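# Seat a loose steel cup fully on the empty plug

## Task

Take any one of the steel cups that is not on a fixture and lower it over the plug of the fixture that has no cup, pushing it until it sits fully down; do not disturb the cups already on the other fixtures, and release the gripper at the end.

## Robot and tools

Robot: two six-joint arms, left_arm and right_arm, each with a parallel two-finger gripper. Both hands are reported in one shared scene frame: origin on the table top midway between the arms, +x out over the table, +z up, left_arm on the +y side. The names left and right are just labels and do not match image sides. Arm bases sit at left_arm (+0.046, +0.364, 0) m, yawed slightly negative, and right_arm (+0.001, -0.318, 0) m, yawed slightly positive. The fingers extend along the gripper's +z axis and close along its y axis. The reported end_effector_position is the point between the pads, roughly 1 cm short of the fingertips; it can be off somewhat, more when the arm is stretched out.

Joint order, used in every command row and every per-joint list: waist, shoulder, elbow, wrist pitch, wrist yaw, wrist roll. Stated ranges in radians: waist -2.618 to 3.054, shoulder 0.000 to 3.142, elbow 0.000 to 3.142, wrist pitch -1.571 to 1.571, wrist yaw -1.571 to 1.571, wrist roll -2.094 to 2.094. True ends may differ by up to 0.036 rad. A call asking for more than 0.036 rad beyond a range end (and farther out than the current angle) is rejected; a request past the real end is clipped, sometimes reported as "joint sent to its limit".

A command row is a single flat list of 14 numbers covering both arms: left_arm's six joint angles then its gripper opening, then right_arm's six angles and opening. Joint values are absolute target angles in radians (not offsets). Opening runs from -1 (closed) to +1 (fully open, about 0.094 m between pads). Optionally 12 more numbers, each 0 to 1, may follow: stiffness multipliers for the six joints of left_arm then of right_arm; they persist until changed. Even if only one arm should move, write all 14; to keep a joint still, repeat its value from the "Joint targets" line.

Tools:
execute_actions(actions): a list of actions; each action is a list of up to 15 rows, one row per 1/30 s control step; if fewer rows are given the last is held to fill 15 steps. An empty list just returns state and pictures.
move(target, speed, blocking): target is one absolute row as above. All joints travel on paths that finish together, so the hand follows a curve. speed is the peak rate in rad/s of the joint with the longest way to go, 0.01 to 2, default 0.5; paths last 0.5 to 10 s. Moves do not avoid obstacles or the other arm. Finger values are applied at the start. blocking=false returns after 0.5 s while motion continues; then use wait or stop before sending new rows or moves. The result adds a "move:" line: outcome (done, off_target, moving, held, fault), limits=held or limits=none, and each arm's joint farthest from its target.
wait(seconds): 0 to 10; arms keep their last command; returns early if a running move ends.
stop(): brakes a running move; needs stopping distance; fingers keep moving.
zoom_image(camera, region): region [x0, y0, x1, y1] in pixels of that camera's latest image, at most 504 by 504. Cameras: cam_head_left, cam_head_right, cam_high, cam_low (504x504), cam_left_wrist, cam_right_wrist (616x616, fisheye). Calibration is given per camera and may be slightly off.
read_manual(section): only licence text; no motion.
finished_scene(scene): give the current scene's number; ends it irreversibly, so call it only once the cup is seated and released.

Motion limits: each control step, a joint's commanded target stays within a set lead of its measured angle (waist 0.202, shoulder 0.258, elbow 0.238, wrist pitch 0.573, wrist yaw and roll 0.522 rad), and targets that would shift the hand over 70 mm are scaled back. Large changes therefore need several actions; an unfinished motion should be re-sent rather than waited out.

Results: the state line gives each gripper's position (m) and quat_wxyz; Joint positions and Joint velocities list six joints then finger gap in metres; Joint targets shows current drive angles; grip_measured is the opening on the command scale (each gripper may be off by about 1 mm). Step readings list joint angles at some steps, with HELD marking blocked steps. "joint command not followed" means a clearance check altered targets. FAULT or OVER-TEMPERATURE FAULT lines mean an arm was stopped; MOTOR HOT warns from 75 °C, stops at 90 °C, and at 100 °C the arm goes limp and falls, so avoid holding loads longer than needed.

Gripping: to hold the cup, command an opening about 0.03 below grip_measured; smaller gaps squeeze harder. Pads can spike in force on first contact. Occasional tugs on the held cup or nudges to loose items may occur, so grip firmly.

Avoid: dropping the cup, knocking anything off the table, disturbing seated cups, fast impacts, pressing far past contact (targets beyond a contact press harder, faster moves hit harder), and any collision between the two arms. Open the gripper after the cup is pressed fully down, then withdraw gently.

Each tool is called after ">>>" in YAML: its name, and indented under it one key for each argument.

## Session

>>> execute_actions:
  actions: []

Scene clock: 0.00 s.
left_arm: end_effector_position=(+0.3616, -0.0511, +0.2940) grip_measured=+1.000 end_effector_quat_wxyz=(+0.710, +0.565, +0.420, +0.001) | right_arm: end_effector_position=(+0.5815, -0.4501, +0.1236) grip_measured=+1.000 end_effector_quat_wxyz=(+0.494, +0.036, +0.701, +0.513)
Joint names: [waist, shoulder, elbow, wrist pitch, wrist yaw, wrist roll]
Joint positions: left_arm=[-0.733  1.635  1.03   0.614  0.013  0.933  0.094] | right_arm=[-0.645  2.561  1.704  0.905 -1.268  0.902  0.094]
Joint velocities: left_arm=[-0.007 -0.007  0.027  0.066 -0.022 -0.007  0.   ] | right_arm=[-0.002  0.007 -0.007 -0.095 -0.081 -0.007  0.   ]
Joint targets: left_arm=[-0.733 1.627 1.038 0.614 0.013 0.928] | right_arm=[-0.645 2.541 1.716 0.917 -1.267 0.895]
Joint stiffness scale: left_arm=[1. 1. 1. 1. 1. 1.] | right_arm=[1. 1. 1. 1. 1. 1.]
camera_calibration (this result's frames):
cam_left_wrist: T_world_to_cam=[[-0.430811, -0.362813, -0.826298, 0.378091], [0.325947, 0.791258, -0.517368, 0.113217], [0.841523, -0.492217, -0.222625, -0.169923], [0, 0, 0, 1]] pos_world=[0.268978, -0.0360463, 0.333161]
cam_right_wrist: T_world_to_cam=[[0.413929, -0.441126, -0.796285, -0.339233], [-0.838219, 0.156464, -0.522406, 0.67073], [0.355037, 0.8837, -0.304995, 0.32584], [0, 0, 0, 1]] pos_world=[0.586952, -0.542535, 0.179647]

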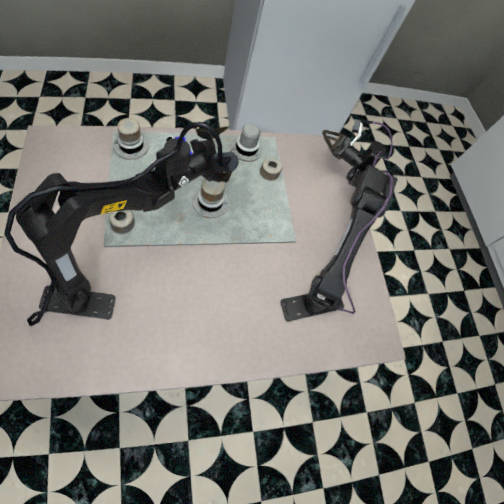

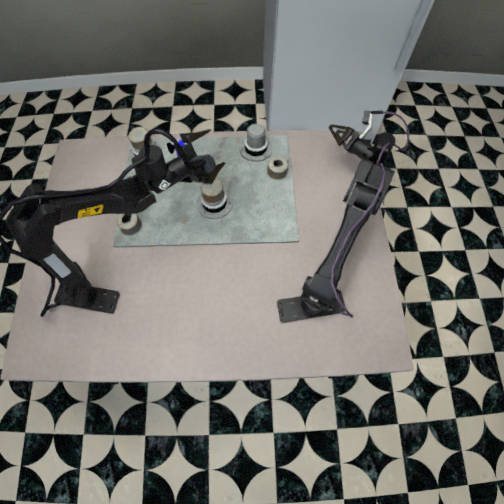

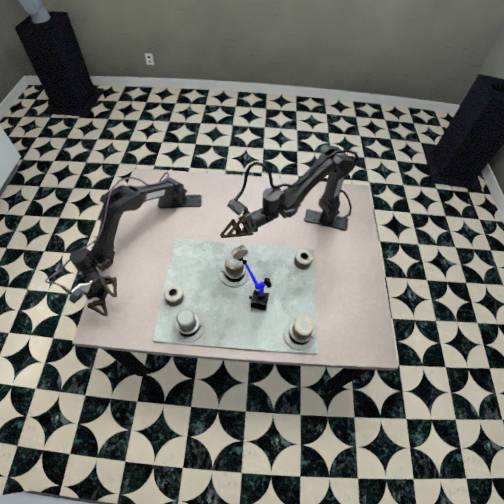

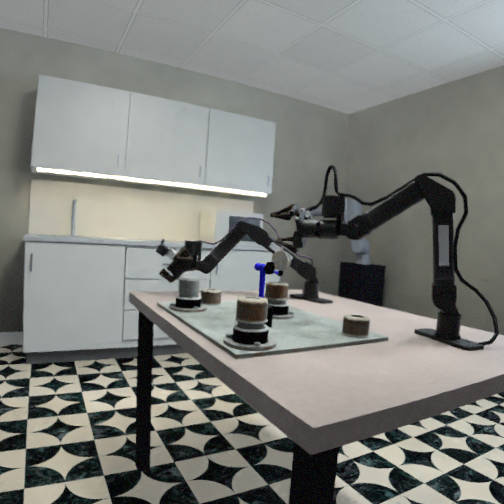

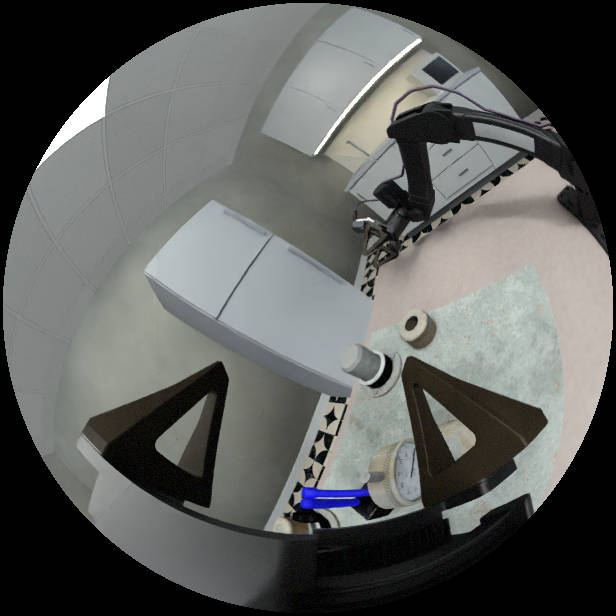

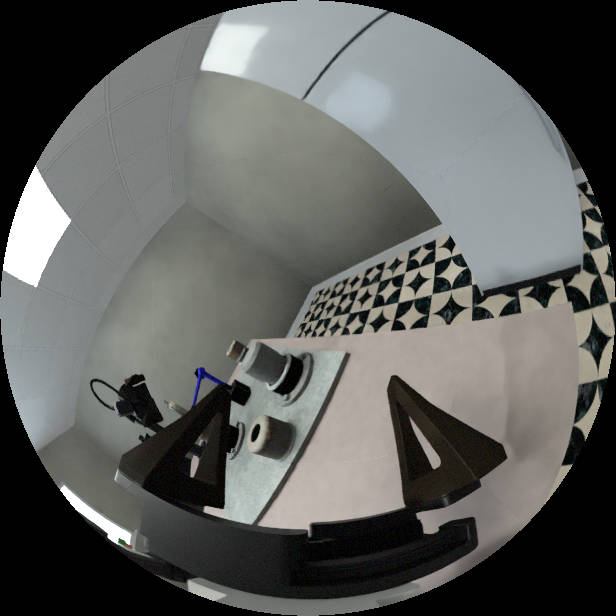

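>>> zoom_image:
  camera: "cam_head_right"
  region: [220, 115, 310, 195]

>>> zoom_image:
  camera: "cam_high"
  region: [150, 275, 220, 345]

>>> zoom_image:
  camera: "cam_low"
  region: [160, 265, 230, 325]

Region (220, 115, 310, 195) of cam_head_right's 504x504 image, scaled by 5.600, with more detail than that image has.

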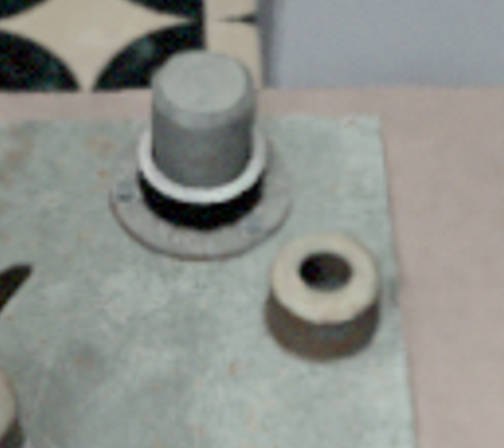

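Region (150, 275, 220, 345) of cam_high's 504x504 image, scaled by 7.200, with more detail than that image has.

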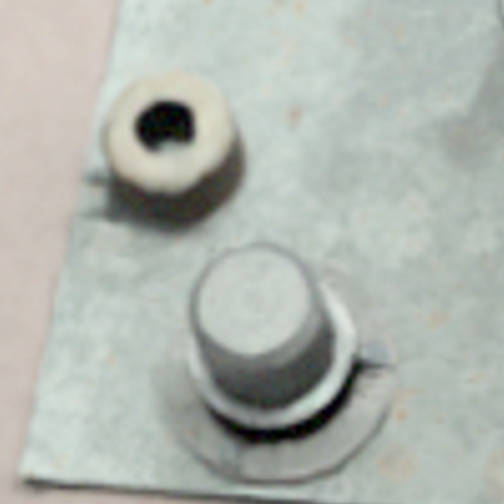

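Region (160, 265, 230, 325) of cam_low's 504x504 image, scaled by 7.200, with more detail than that image has; it fills the top 432 rows of this view, and the rest is white.

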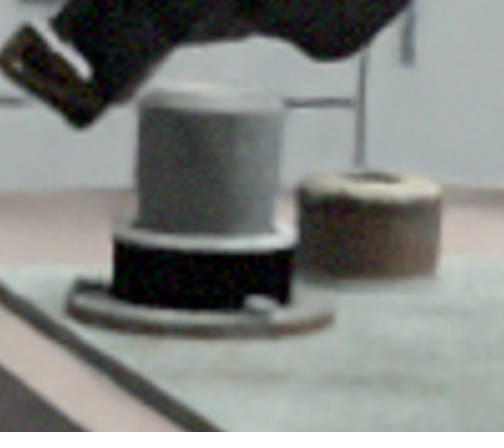

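>>> move:
  target: [-0.733,1.627,1.038,0.614,0.013,0.928,1, 0.014,1.65,1.257,-0.375,0.006,-0.006,1]
  speed: 0.8

>>> zoom_image:
  camera: "cam_right_wrist"
  region: [180, 180, 400, 400]

Scene clock: 9.20 s.
left_arm: end_effector_position=(+0.3616, -0.0511, +0.2940) grip_measured=+1.000 end_effector_quat_wxyz=(+0.710, +0.565, +0.420, +0.001) | right_arm: end_effector_position=(+0.4702, -0.2495, +0.1651) grip_measured=+1.000 end_effector_quat_wxyz=(+0.385, -0.065, +0.920, +0.029)
Joint names: [waist, shoulder, elbow, wrist pitch, wrist yaw, wrist roll]
Joint positions: left_arm=[-0.733  1.635  1.03   0.614  0.013  0.933  0.094] | right_arm=[ 0.012  1.677  1.272 -0.372 -0.002  0.001  0.094]
Joint velocities: left_arm=[-0.007 -0.002 -0.007  0.007  0.007 -0.051  0.   ] | right_arm=[ 0.002  0.012  0.022  0.022 -0.037 -0.022  0.   ]
Joint targets: left_arm=[-0.733 1.627 1.038 0.614 0.013 0.928] | right_arm=[0.014 1.650 1.257 -0.375 0.006 -0.006]
Joint stiffness scale: left_arm=[1. 1. 1. 1. 1. 1.] | right_arm=[1. 1. 1. 1. 1. 1.]
move: off_target (right_arm); limits=none; left_arm: farthest joint: the shoulder, 0.008 radians from its target (0.008 radians at the start); right_arm: farthest joint: the shoulder, 0.027 radians from its target (0.911 radians at the start)
camera_calibration (this result's frames):
cam_left_wrist: T_world_to_cam=[[-0.430811, -0.362813, -0.826298, 0.378091], [0.325947, 0.791258, -0.517368, 0.113217], [0.841523, -0.492217, -0.222625, -0.169923], [0, 0, 0, 1]] pos_world=[0.268978, -0.0360463, 0.333161]
cam_right_wrist: T_world_to_cam=[[0.0892695, -0.995164, -0.040974, -0.281851], [-0.965086, -0.076254, -0.250586, 0.524484], [0.24625, 0.0619132, -0.967227, 0.156234], [0, 0, 0, 1]] pos_world=[0.492861, -0.250167, 0.270994]

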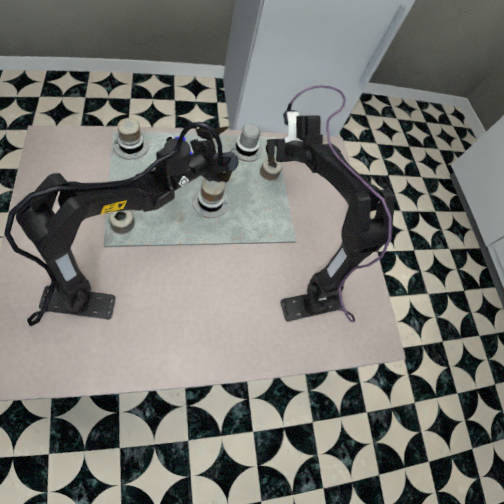

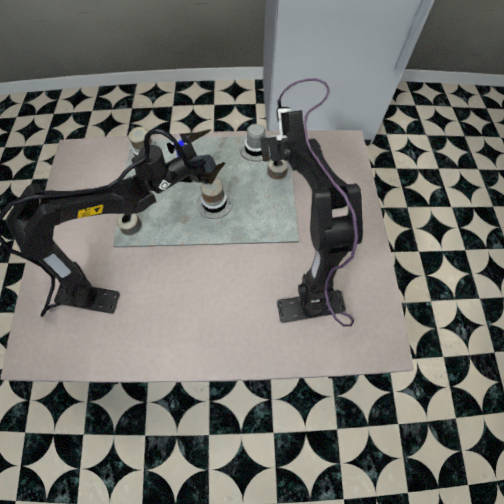

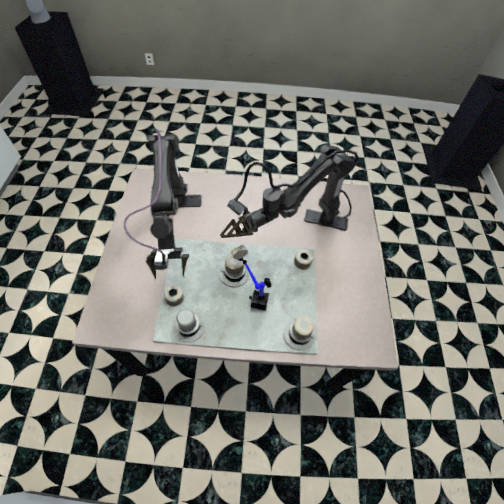

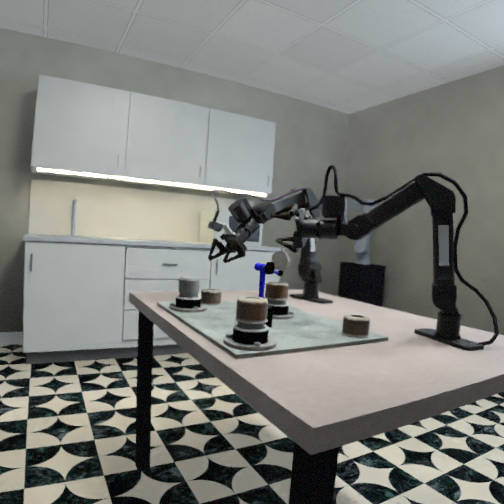

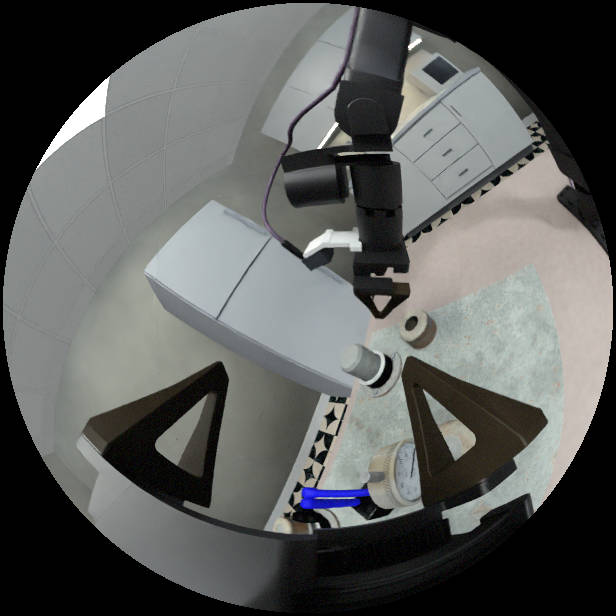

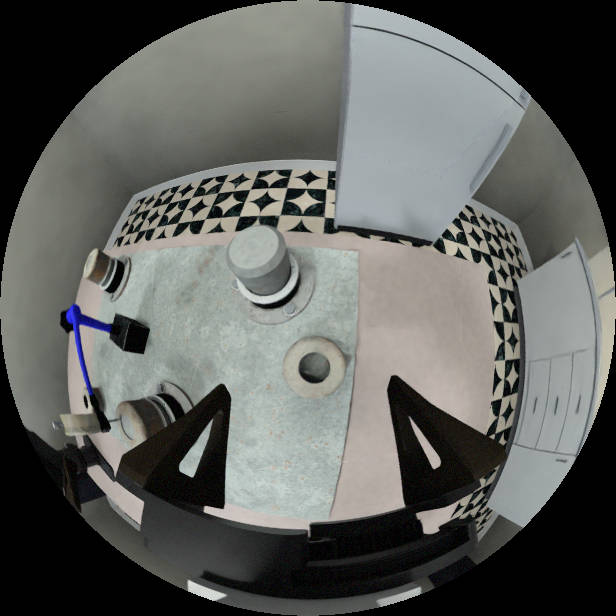

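Region (180, 180, 400, 400) of cam_right_wrist's 616x616 image, scaled by 2.291, with more detail than that image has.

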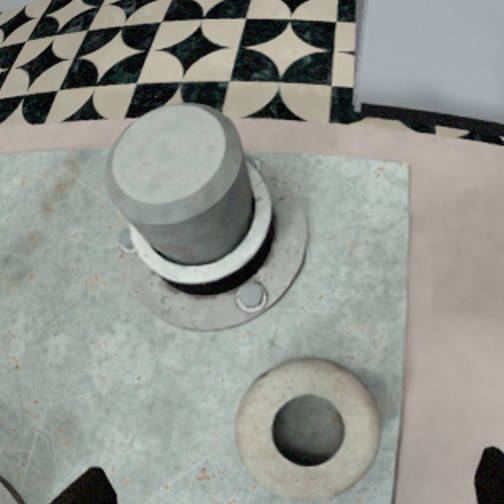

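>>> move:
  target: [-0.733,1.627,1.038,0.614,0.013,0.928,1, 0.005,1.941,1.028,0.131,0.004,-0.006,1]
  speed: 0.35

Scene clock: 14.23 s.
left_arm: end_effector_position=(+0.3616, -0.0511, +0.2940) grip_measured=+1.000 end_effector_quat_wxyz=(+0.710, +0.565, +0.420, +0.001) | right_arm: end_effector_position=(+0.4830, -0.2478, +0.0303) grip_measured=+1.000 end_effector_quat_wxyz=(+0.374, -0.066, +0.925, +0.027)
Joint names: [waist, shoulder, elbow, wrist pitch, wrist yaw, wrist roll]
Joint positions: left_arm=[-0.733  1.635  1.03   0.614  0.013  0.933  0.094] | right_arm=[ 0.012  1.942  1.037  0.103 -0.001  0.001  0.094]
Joint velocities: left_arm=[ 0.007 -0.002 -0.022  0.022 -0.037 -0.051  0.   ] | right_arm=[-0.002  0.007 -0.002 -0.051  0.022 -0.022  0.   ]
Joint targets: left_arm=[-0.733 1.627 1.038 0.614 0.013 0.928] | right_arm=[0.005 1.941 1.028 0.131 0.004 -0.006]
Joint stiffness scale: left_arm=[1. 1. 1. 1. 1. 1.] | right_arm=[1. 1. 1. 1. 1. 1.]
move: off_target (right_arm); limits=none; left_arm: farthest joint: the shoulder, 0.008 radians from its target (0.008 radians at the start); right_arm: farthest joint: the wrist pitch, 0.028 radians from its target (0.503 radians at the start)
camera_calibration (this result's frames):
cam_left_wrist: T_world_to_cam=[[-0.430811, -0.362813, -0.826298, 0.378091], [0.325947, 0.791258, -0.517368, 0.113217], [0.841523, -0.492217, -0.222625, -0.169923], [0, 0, 0, 1]] pos_world=[0.268978, -0.0360463, 0.333161]
cam_right_wrist: T_world_to_cam=[[0.0880297, -0.99536, -0.0388519, -0.286348], [-0.970936, -0.0770246, -0.226605, 0.505115], [0.222561, 0.0576707, -0.973212, 0.0331182], [0, 0, 0, 1]] pos_world=[0.508271, -0.248023, 0.135567]

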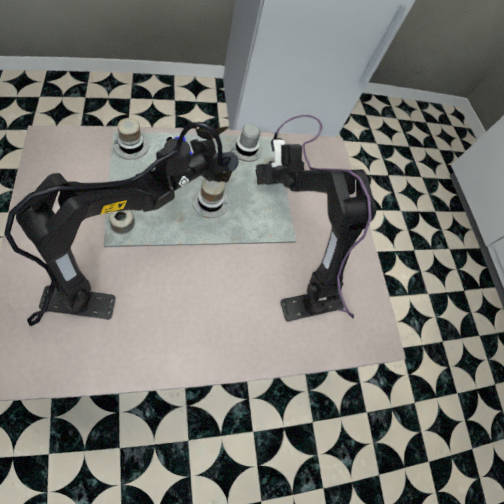

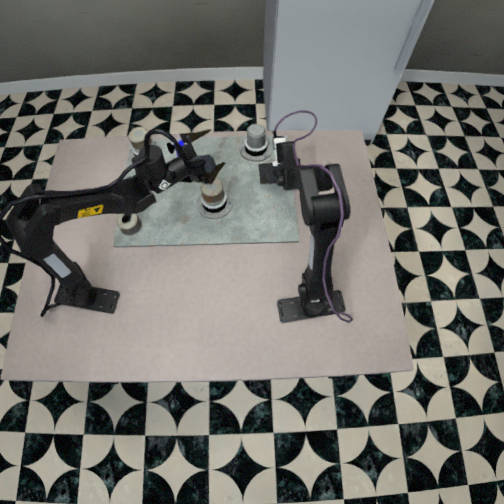

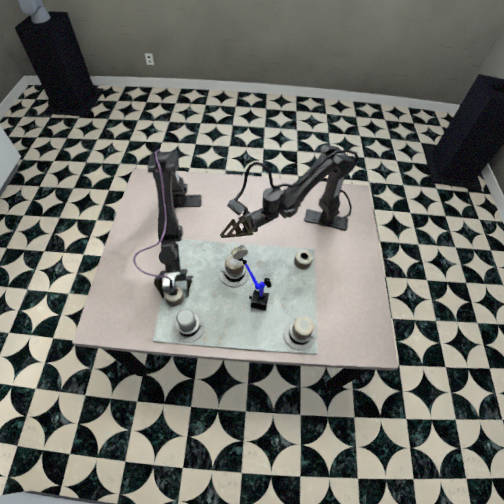

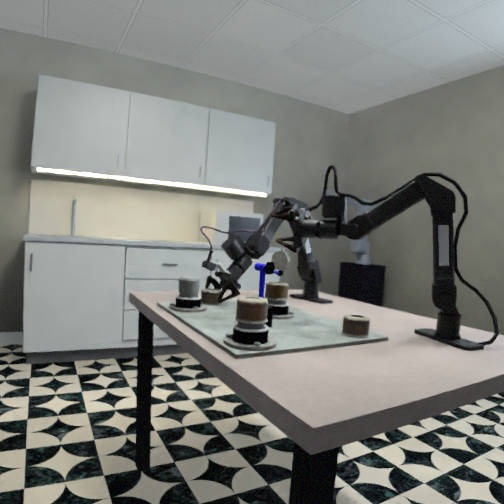

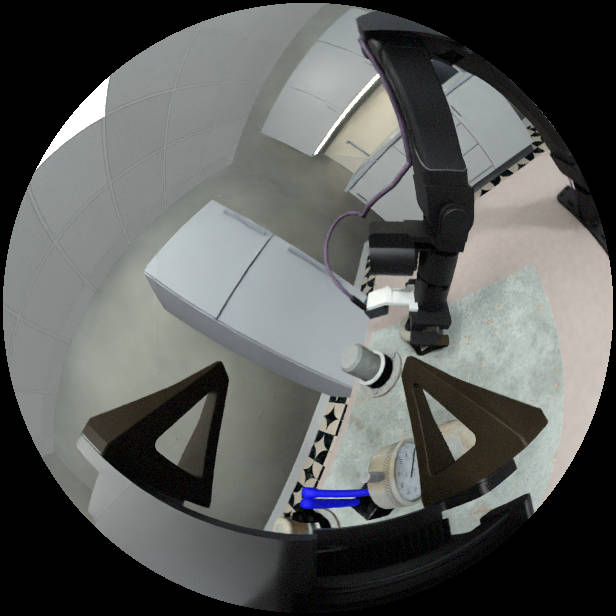

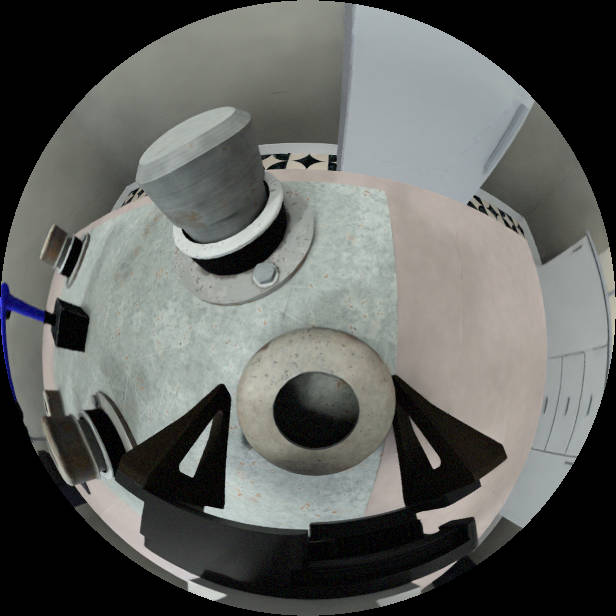

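>>> execute_actions:
  actions:
    - [[-0.733,1.627,1.038,0.614,0.013,0.928,1,0.000,1.941,1.028,0.131,0.004,-0.006,0.9],[-0.733,1.627,1.038,0.614,0.013,0.928,1,-0.004,1.941,1.028,0.131,0.004,-0.006,0.82],[-0.733,1.627,1.038,0.614,0.013,0.928,1,-0.007,1.941,1.028,0.131,0.004,-0.006,0.75],[-0.733,1.627,1.038,0.614,0.013,0.928,1,-0.007,1.941,1.028,0.131,0.004,-0.006,0.7],[-0.733,1.627,1.038,0.614,0.013,0.928,1,-0.007,1.941,1.028,0.131,0.004,-0.006,0.66],[-0.733,1.627,1.038,0.614,0.013,0.928,1,-0.007,1.941,1.028,0.131,0.004,-0.006,0.63],[-0.733,1.627,1.038,0.614,0.013,0.928,1,-0.007,1.941,1.028,0.131,0.004,-0.006,0.6],[-0.733,1.627,1.038,0.614,0.013,0.928,1,-0.007,1.941,1.028,0.131,0.004,-0.006,0.58],[-0.733,1.627,1.038,0.614,0.013,0.928,1,-0.007,1.941,1.028,0.131,0.004,-0.006,0.56],[-0.733,1.627,1.038,0.614,0.013,0.928,1,-0.007,1.941,1.028,0.131,0.004,-0.006,0.54],[-0.733,1.627,1.038,0.614,0.013,0.928,1,-0.007,1.941,1.028,0.131,0.004,-0.006,0.52],[-0.733,1.627,1.038,0.614,0.013,0.928,1,-0.007,1.941,1.028,0.131,0.004,-0.006,0.50],[-0.733,1.627,1.038,0.614,0.013,0.928,1,-0.007,1.941,1.028,0.131,0.004,-0.006,0.48],[-0.733,1.627,1.038,0.614,0.013,0.928,1,-0.007,1.941,1.028,0.131,0.004,-0.006,0.46],[-0.733,1.627,1.038,0.614,0.013,0.928,1,-0.007,1.941,1.028,0.131,0.004,-0.006,0.44]]
    - [[-0.733,1.627,1.038,0.614,0.013,0.928,1,-0.003,1.941,1.028,0.131,0.0,-0.006,0.42]]

Scene clock: 20.80 s.
left_arm: end_effector_position=(+0.3616, -0.0511, +0.2940) grip_measured=+1.000 end_effector_quat_wxyz=(+0.710, +0.565, +0.420, +0.001) | right_arm: end_effector_position=(+0.4839, -0.2531, +0.0304) grip_measured=+0.472 end_effector_quat_wxyz=(+0.374, -0.061, +0.925, +0.026)
Joint names: [waist, shoulder, elbow, wrist pitch, wrist yaw, wrist roll]
Joint positions: left_arm=[-0.733  1.635  1.03   0.614  0.013  0.933  0.094] | right_arm=[ 0.001  1.942  1.037  0.103 -0.003  0.     0.069]
Joint velocities: left_arm=[-0.007 -0.007  0.007  0.022 -0.037 -0.022  0.   ] | right_arm=[-0.012 -0.002 -0.012 -0.037 -0.022 -0.125 -0.001]
Joint targets: left_arm=[-0.733 1.627 1.038 0.614 0.013 0.928] | right_arm=[-0.003 1.941 1.028 0.131 -0.000 -0.006]
Joint stiffness scale: left_arm=[1. 1. 1. 1. 1. 1.] | right_arm=[1. 1. 1. 1. 1. 1.]
Step readings (joint positions; steps 1 to 15: 1st action; 16 to 30: 2nd action):
0: left_arm=[-0.733 1.635 1.030 0.614 0.013 0.933] | right_arm=[0.012 1.942 1.037 0.103 -0.001 0.001]
1: left_arm=[-0.733 1.635 1.030 0.614 0.013 0.933] | right_arm=[0.012 1.942 1.037 0.103 -0.001 0.001]
2: left_arm=[-0.733 1.635 1.030 0.614 0.013 0.933] | right_arm=[0.012 1.942 1.037 0.103 -0.001 0.000]
4: left_arm=[-0.733 1.635 1.030 0.614 0.013 0.933] | right_arm=[0.009 1.942 1.037 0.103 -0.001 0.000]
8: left_arm=[-0.733 1.635 1.030 0.614 0.013 0.933] | right_arm=[0.001 1.942 1.037 0.103 -0.001 0.000]
15: left_arm=[-0.733 1.635 1.030 0.614 0.013 0.933] | right_arm=[0.001 1.942 1.037 0.103 -0.003 0.000]
16: left_arm=[-0.733 1.635 1.030 0.614 0.013 0.933] | right_arm=[0.001 1.942 1.037 0.103 -0.003 0.000]
17: left_arm=[-0.733 1.635 1.030 0.614 0.013 0.933] | right_arm=[0.001 1.942 1.037 0.103 -0.003 0.000]
19: left_arm=[-0.733 1.635 1.030 0.614 0.013 0.933] | right_arm=[0.001 1.942 1.037 0.103 -0.003 0.000]
23: left_arm=[-0.733 1.635 1.030 0.614 0.013 0.933] | right_arm=[0.001 1.942 1.037 0.103 -0.003 0.000]
30: Joint positions above
camera_calibration (this result's frames):
cam_left_wrist: T_world_to_cam=[[-0.430811, -0.362813, -0.826298, 0.378091], [0.325947, 0.791258, -0.517368, 0.113217], [0.841523, -0.492217, -0.222625, -0.169923], [0, 0, 0, 1]] pos_world=[0.268978, -0.0360463, 0.333161]
cam_right_wrist: T_world_to_cam=[[0.0778712, -0.996161, -0.0399958, -0.286995], [-0.971534, -0.0668208, -0.227281, 0.508486], [0.223736, 0.0565559, -0.973008, 0.0325014], [0, 0, 0, 1]] pos_world=[0.509088, -0.253754, 0.135715]

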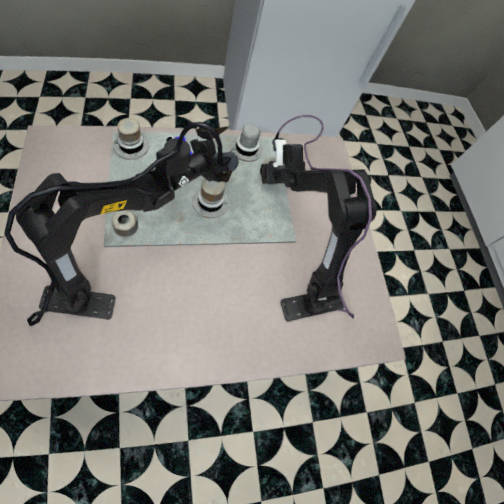

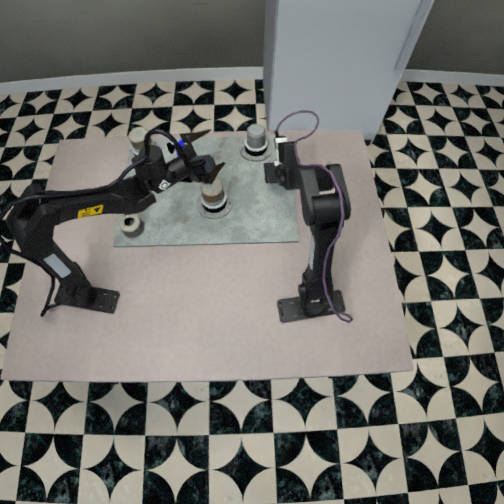

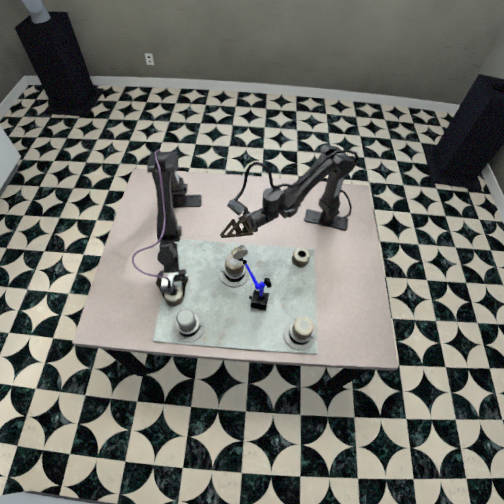

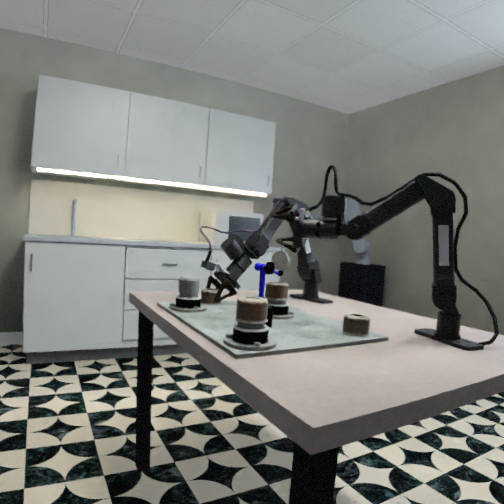

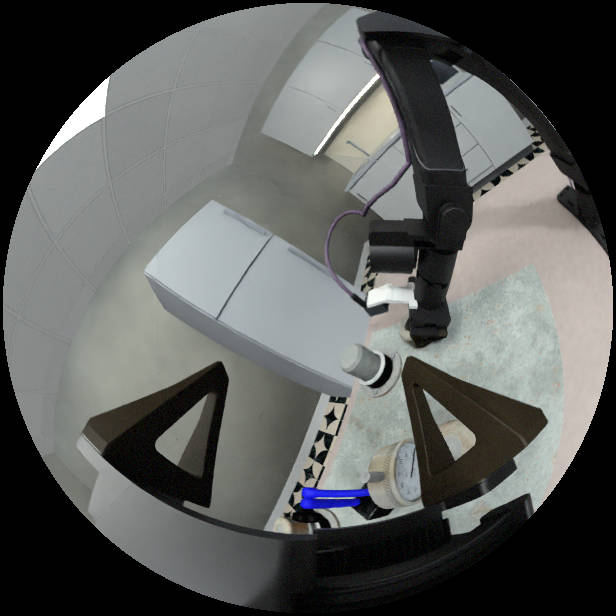

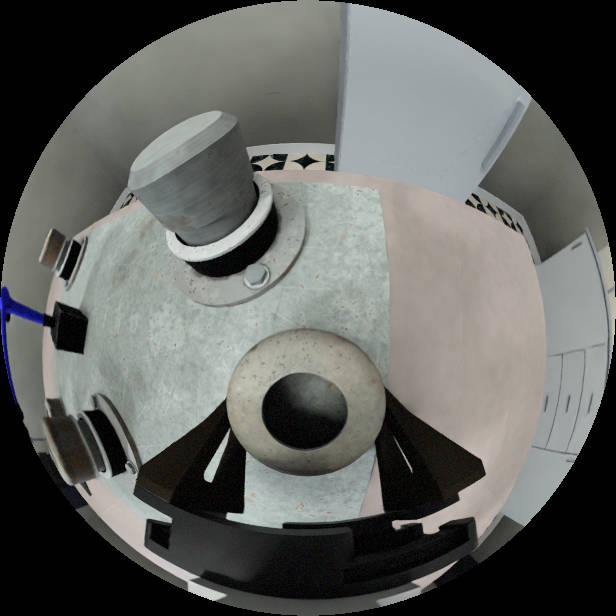

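>>> execute_actions:
  actions:
    - [[-0.733,1.627,1.038,0.614,0.013,0.928,1,-0.003,1.932,1.036,0.131,0,-0.006,0.42],[-0.733,1.627,1.038,0.614,0.013,0.928,1,-0.003,1.923,1.045,0.131,0,-0.006,0.42],[-0.733,1.627,1.038,0.614,0.013,0.928,1,-0.003,1.914,1.054,0.131,0,-0.006,0.42],[-0.733,1.627,1.038,0.614,0.013,0.928,1,-0.003,1.906,1.063,0.131,0,-0.006,0.42],[-0.733,1.627,1.038,0.614,0.013,0.928,1,-0.003,1.900,1.072,0.131,0,-0.006,0.42],[-0.733,1.627,1.038,0.614,0.013,0.928,1,-0.003,1.896,1.080,0.131,0,-0.006,0.42],[-0.733,1.627,1.038,0.614,0.013,0.928,1,-0.003,1.892,1.084,0.128,0,-0.006,0.42],[-0.733,1.627,1.038,0.614,0.013,0.928,1,-0.003,1.887,1.088,0.122,0,-0.006,0.42],[-0.733,1.627,1.038,0.614,0.013,0.928,1,-0.003,1.882,1.093,0.114,0,-0.006,0.42],[-0.733,1.627,1.038,0.614,0.013,0.928,1,-0.003,1.876,1.099,0.104,0,-0.006,0.42],[-0.733,1.627,1.038,0.614,0.013,0.928,1,-0.003,1.870,1.106,0.092,0,-0.006,0.42],[-0.733,1.627,1.038,0.614,0.013,0.928,1,-0.003,1.864,1.114,0.078,0,-0.006,0.42],[-0.733,1.627,1.038,0.614,0.013,0.928,1,-0.003,1.858,1.123,0.063,0,-0.006,0.42],[-0.733,1.627,1.038,0.614,0.013,0.928,1,-0.003,1.852,1.133,0.047,0,-0.006,0.42],[-0.733,1.627,1.038,0.614,0.013,0.928,1,-0.003,1.846,1.143,0.031,0,-0.006,0.42]]
    - [[-0.733,1.627,1.038,0.614,0.013,0.928,1,-0.003,1.840,1.155,0.013,0,-0.006,0.42],[-0.733,1.627,1.038,0.614,0.013,0.928,1,-0.003,1.834,1.167,-0.005,0,-0.006,0.42],[-0.733,1.627,1.038,0.614,0.013,0.928,1,-0.003,1.828,1.179,-0.023,0,-0.006,0.42],[-0.733,1.627,1.038,0.614,0.013,0.928,1,-0.003,1.822,1.191,-0.041,0,-0.006,0.42],[-0.733,1.627,1.038,0.614,0.013,0.928,1,-0.003,1.816,1.203,-0.059,0,-0.006,0.42],[-0.733,1.627,1.038,0.614,0.013,0.928,1,-0.003,1.810,1.215,-0.077,0,-0.006,0.42],[-0.733,1.627,1.038,0.614,0.013,0.928,1,-0.003,1.804,1.227,-0.095,0,-0.006,0.42],[-0.733,1.627,1.038,0.614,0.013,0.928,1,-0.003,1.798,1.239,-0.113,0,-0.006,0.42],[-0.733,1.627,1.038,0.614,0.013,0.928,1,-0.003,1.792,1.251,-0.131,0,-0.006,0.42],[-0.733,1.627,1.038,0.614,0.013,0.928,1,-0.003,1.786,1.263,-0.149,0,-0.006,0.42],[-0.733,1.627,1.038,0.614,0.013,0.928,1,-0.003,1.780,1.275,-0.167,0,-0.006,0.42],[-0.733,1.627,1.038,0.614,0.013,0.928,1,-0.003,1.774,1.287,-0.185,0,-0.006,0.42],[-0.733,1.627,1.038,0.614,0.013,0.928,1,-0.003,1.768,1.299,-0.203,0,-0.006,0.42],[-0.733,1.627,1.038,0.614,0.013,0.928,1,-0.003,1.762,1.311,-0.221,0,-0.006,0.42],[-0.733,1.627,1.038,0.614,0.013,0.928,1,-0.003,1.756,1.323,-0.239,0,-0.006,0.42]]
    - [[-0.733,1.627,1.038,0.614,0.013,0.928,1,-0.003,1.750,1.335,-0.257,0,-0.006,0.42],[-0.733,1.627,1.038,0.614,0.013,0.928,1,-0.003,1.744,1.347,-0.275,0,-0.006,0.42],[-0.733,1.627,1.038,0.614,0.013,0.928,1,-0.003,1.738,1.359,-0.293,0,-0.006,0.42],[-0.733,1.627,1.038,0.614,0.013,0.928,1,-0.003,1.733,1.370,-0.311,0,-0.006,0.42],[-0.733,1.627,1.038,0.614,0.013,0.928,1,-0.003,1.728,1.381,-0.328,0,-0.006,0.42],[-0.733,1.627,1.038,0.614,0.013,0.928,1,-0.003,1.723,1.391,-0.344,0,-0.006,0.42],[-0.733,1.627,1.038,0.614,0.013,0.928,1,-0.003,1.719,1.400,-0.359,0,-0.006,0.42],[-0.733,1.627,1.038,0.614,0.013,0.928,1,-0.003,1.716,1.408,-0.372,0,-0.006,0.42],[-0.733,1.627,1.038,0.614,0.013,0.928,1,-0.003,1.713,1.415,-0.384,0,-0.006,0.42],[-0.733,1.627,1.038,0.614,0.013,0.928,1,-0.003,1.710,1.421,-0.394,0,-0.006,0.42],[-0.733,1.627,1.038,0.614,0.013,0.928,1,-0.003,1.708,1.426,-0.402,0,-0.006,0.42],[-0.733,1.627,1.038,0.614,0.013,0.928,1,-0.003,1.707,1.429,-0.408,0,-0.006,0.42],[-0.733,1.627,1.038,0.614,0.013,0.928,1,-0.003,1.706,1.432,-0.412,0,-0.006,0.42]]

>>> move:
  target: [-0.733,1.627,1.038,0.614,0.013,0.928,1, 0.100,2.230,2.108,-0.584,0,-0.006,0.42]
  speed: 0.45

>>> zoom_image:
  camera: "cam_right_wrist"
  region: [215, 315, 405, 505]

>>> zoom_image:
  camera: "cam_low"
  region: [150, 235, 240, 325]

Scene clock: 28.47 s.
left_arm: end_effector_position=(+0.3616, -0.0511, +0.2940) grip_measured=+1.000 end_effector_quat_wxyz=(+0.710, +0.565, +0.420, +0.001) | right_arm: end_effector_position=(+0.4911, -0.2522, +0.1736) grip_measured=+0.472 end_effector_quat_wxyz=(+0.386, -0.060, +0.920, +0.027)
Joint names: [waist, shoulder, elbow, wrist pitch, wrist yaw, wrist roll]
Joint positions: left_arm=[-0.733  1.635  1.03   0.614  0.013  0.933  0.094] | right_arm=[ 0.001  1.748  1.385 -0.413 -0.003  0.     0.069]
Joint velocities: left_arm=[ 0.002  0.032 -0.007  0.066  0.051  0.007  0.   ] | right_arm=[-0.002 -0.022  0.017 -0.11  -0.022 -0.007 -0.001]
Joint targets: left_arm=[-0.733 1.627 1.038 0.614 0.013 0.928] | right_arm=[-0.003 1.706 1.432 -0.412 -0.000 -0.006]
Joint stiffness scale: left_arm=[1. 1. 1. 1. 1. 1.] | right_arm=[1. 1. 1. 1. 1. 1.]
Step readings (joint positions; steps 1 to 15: 1st action; 16 to 30: 2nd action; 31 to 45: 3rd action):
0: left_arm=[-0.733 1.635 1.030 0.614 0.013 0.933] | right_arm=[0.001 1.942 1.037 0.103 -0.003 0.000]
1: left_arm=[-0.733 1.635 1.030 0.614 0.013 0.933] | right_arm=[0.001 1.942 1.037 0.103 -0.003 0.000]
2: left_arm=[-0.733 1.635 1.030 0.614 0.013 0.933] | right_arm=[0.001 1.942 1.037 0.103 -0.003 0.000]
4: left_arm=[-0.733 1.635 1.030 0.614 0.013 0.933] | right_arm=[0.001 1.942 1.037 0.103 -0.003 0.000]
8: left_arm=[-0.733 1.635 1.030 0.614 0.013 0.933] | right_arm=[0.001 1.939 1.037 0.101 -0.003 0.000]
15: left_arm=[-0.733 1.635 1.030 0.614 0.013 0.933] | right_arm=[0.001 1.913 1.074 0.032 -0.003 0.000]
16: left_arm=[-0.733 1.635 1.030 0.614 0.013 0.933] | right_arm=[0.001 1.906 1.084 0.019 -0.003 0.000]
17: left_arm=[-0.733 1.635 1.030 0.614 0.013 0.933] | right_arm=[0.001 1.899 1.096 0.006 -0.003 0.000]
19: left_arm=[-0.733 1.635 1.030 0.614 0.013 0.933] | right_arm=[0.001 1.884 1.122 -0.021 -0.003 0.000]
23: left_arm=[-0.733 1.635 1.030 0.614 0.013 0.933] | right_arm=[0.001 1.856 1.173 -0.079 -0.003 0.000]
30: left_arm=[-0.733 1.635 1.030 0.614 0.013 0.933] | right_arm=[0.001 1.815 1.255 -0.199 -0.003 0.000]
31: left_arm=[-0.733 1.635 1.030 0.614 0.013 0.933] | right_arm=[0.001 1.810 1.266 -0.217 -0.003 0.000]
32: left_arm=[-0.733 1.635 1.030 0.614 0.013 0.933] | right_arm=[0.001 1.804 1.278 -0.236 -0.003 0.000]
34: left_arm=[-0.733 1.635 1.030 0.614 0.013 0.933] | right_arm=[0.001 1.793 1.301 -0.273 -0.003 0.000]
38: left_arm=[-0.733 1.635 1.030 0.614 0.013 0.933] | right_arm=[0.001 1.771 1.344 -0.340 -0.003 0.000]
45: Joint positions above
camera_calibration (this result's frames):
cam_left_wrist: T_world_to_cam=[[-0.430811, -0.362813, -0.826298, 0.378091], [0.325947, 0.791258, -0.517368, 0.113217], [0.841523, -0.492217, -0.222625, -0.169923], [0, 0, 0, 1]] pos_world=[0.268978, -0.0360463, 0.333161]
cam_right_wrist: T_world_to_cam=[[0.0789172, -0.996024, -0.0413302, -0.281139], [-0.965365, -0.066014, -0.252415, 0.549617], [0.248683, 0.0598186, -0.966736, 0.157633], [0, 0, 0, 1]] pos_world=[0.513567, -0.253169, 0.279501]

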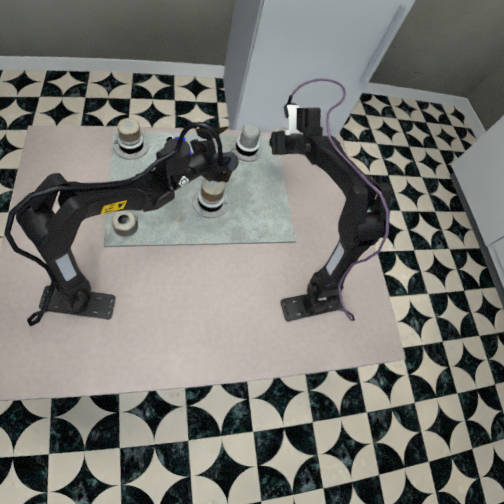

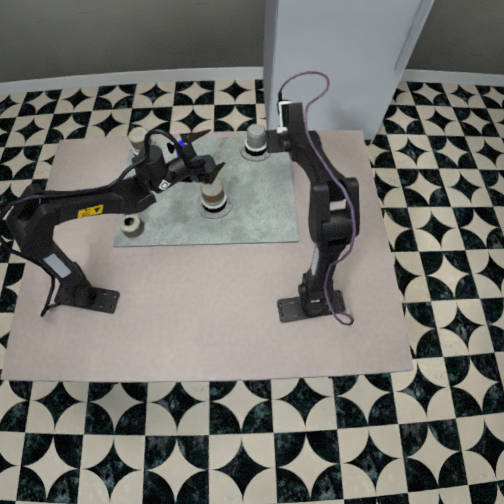

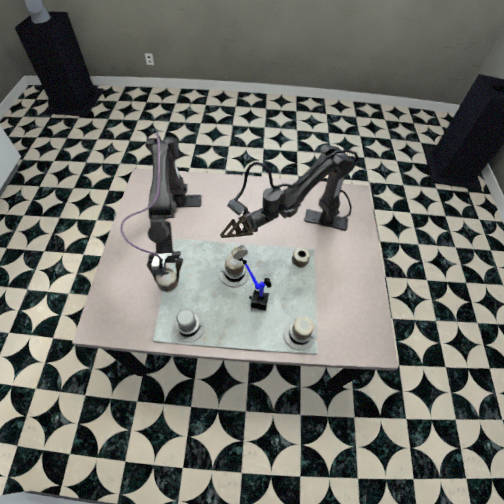

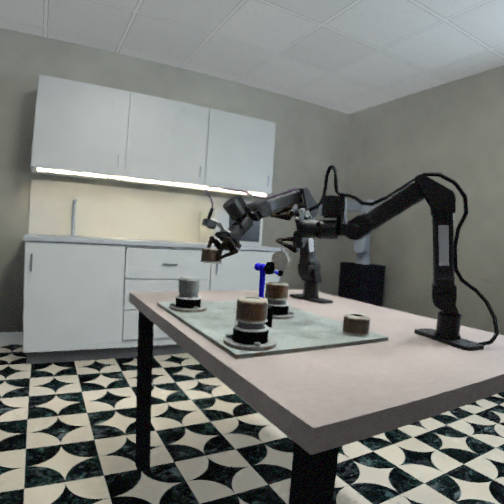

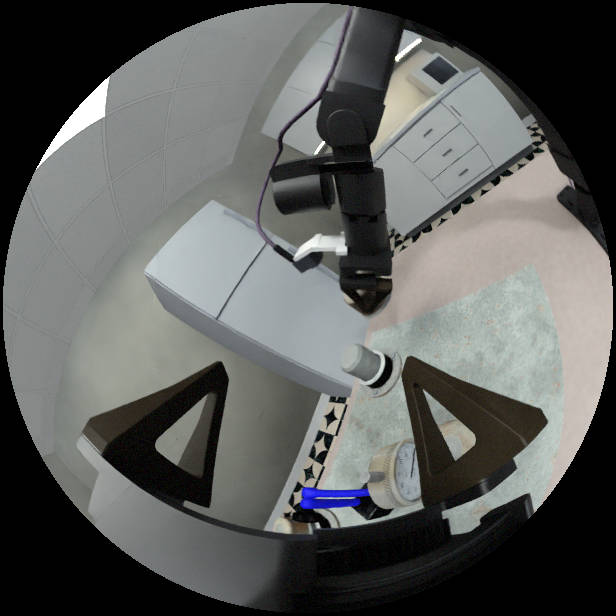

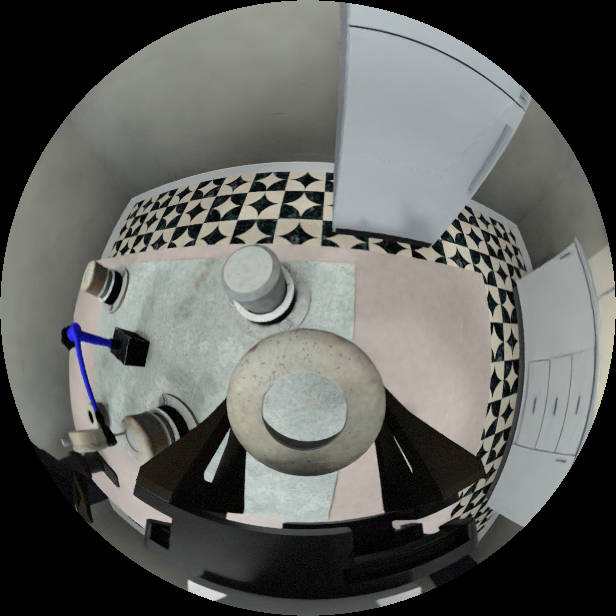

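Scene clock: 30.63 s.
left_arm: end_effector_position=(+0.3616, -0.0511, +0.2940) grip_measured=+1.000 end_effector_quat_wxyz=(+0.710, +0.565, +0.420, +0.001) | right_arm: end_effector_position=(+0.5942, -0.1817, +0.1558) grip_measured=+0.472 end_effector_quat_wxyz=(+0.368, -0.104, +0.923, +0.043)
Joint names: [waist, shoulder, elbow, wrist pitch, wrist yaw, wrist roll]
Joint positions: left_arm=[-0.733  1.635  1.03   0.614  0.013  0.933  0.094] | right_arm=[ 0.094  2.248  2.055 -0.619 -0.003  0.     0.069]
Joint velocities: left_arm=[-0.012 -0.007  0.002  0.037 -0.051 -0.007  0.   ] | right_arm=[-0.007 -0.017 -0.007  0.051  0.022 -0.037  0.   ]
Joint targets: left_arm=[-0.733 1.627 1.038 0.614 0.013 0.928] | right_arm=[0.100 2.230 2.108 -0.584 0.000 -0.006]
Joint stiffness scale: left_arm=[1. 1. 1. 1. 1. 1.] | right_arm=[1. 1. 1. 1. 1. 1.]
move: off_target (right_arm); limits=none; left_arm: farthest joint: the shoulder, 0.008 radians from its target (0.008 radians at the start); right_arm: farthest joint: the elbow, 0.053 radians from its target (0.723 radians at the start)
camera_calibration (this result's frames):
cam_left_wrist: T_world_to_cam=[[-0.430811, -0.362813, -0.826298, 0.378091], [0.325947, 0.791258, -0.517368, 0.113217], [0.841523, -0.492217, -0.222625, -0.169923], [0, 0, 0, 1]] pos_world=[0.268978, -0.0360463, 0.333161]
cam_right_wrist: T_world_to_cam=[[0.169724, -0.984701, -0.0394585, -0.271981], [-0.96335, -0.157338, -0.217257, 0.626072], [0.207725, 0.0748861, -0.975316, 0.139011], [0, 0, 0, 1]] pos_world=[0.620412, -0.179725, 0.260866]

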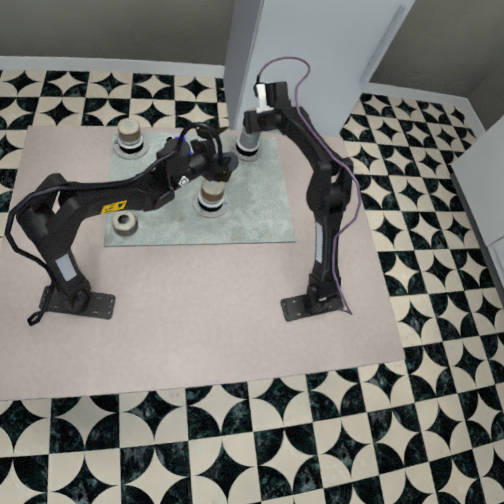

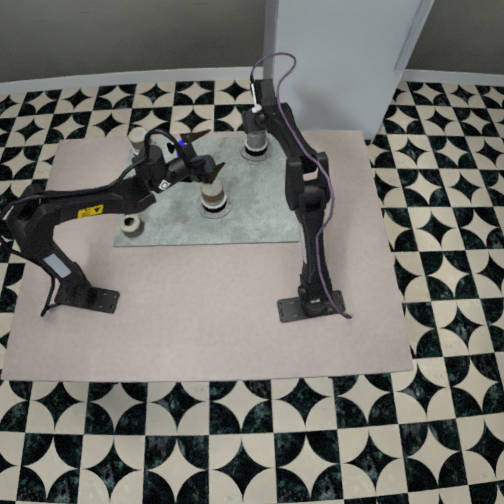

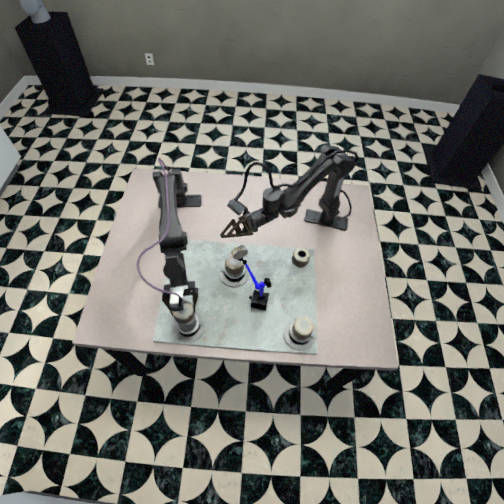

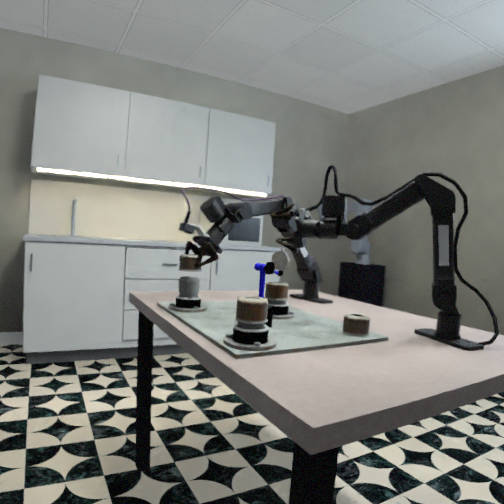

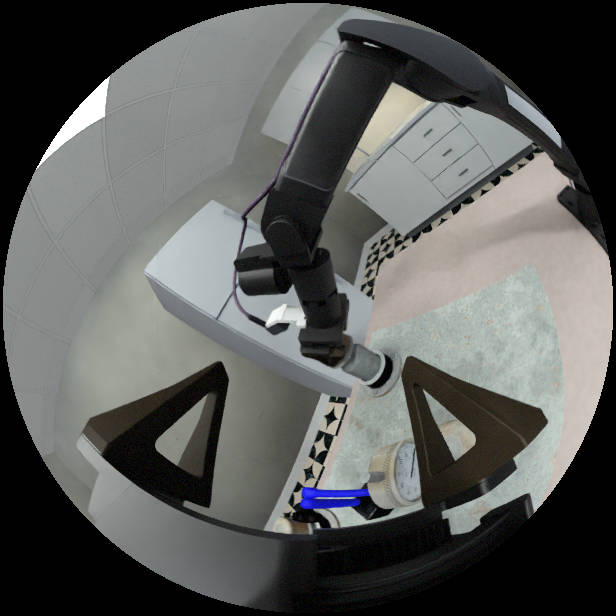

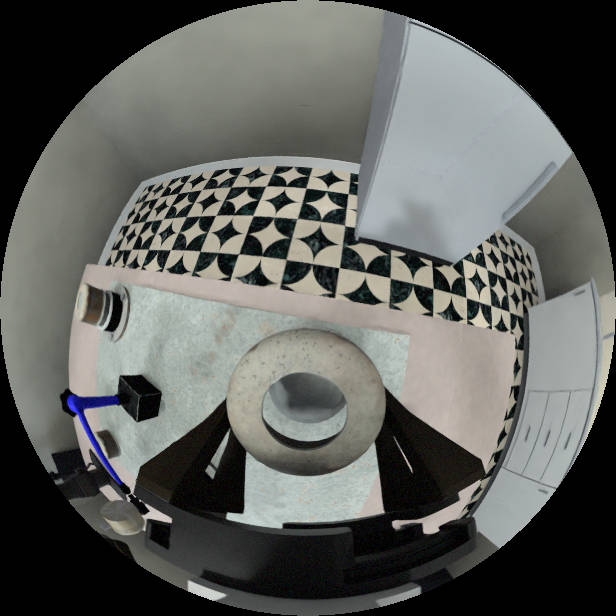

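Region (215, 315, 405, 505) of cam_right_wrist's 616x616 image, scaled by 2.653, with more detail than that image has.

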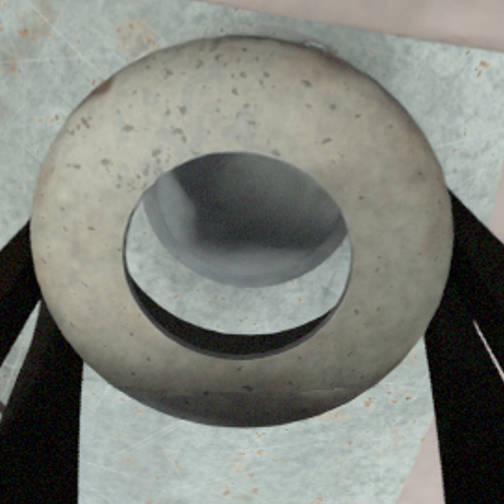

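Region (150, 235, 240, 325) of cam_low's 504x504 image, scaled by 5.600, with more detail than that image has.

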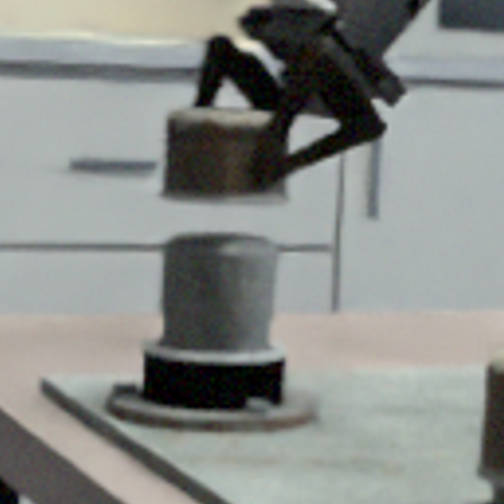

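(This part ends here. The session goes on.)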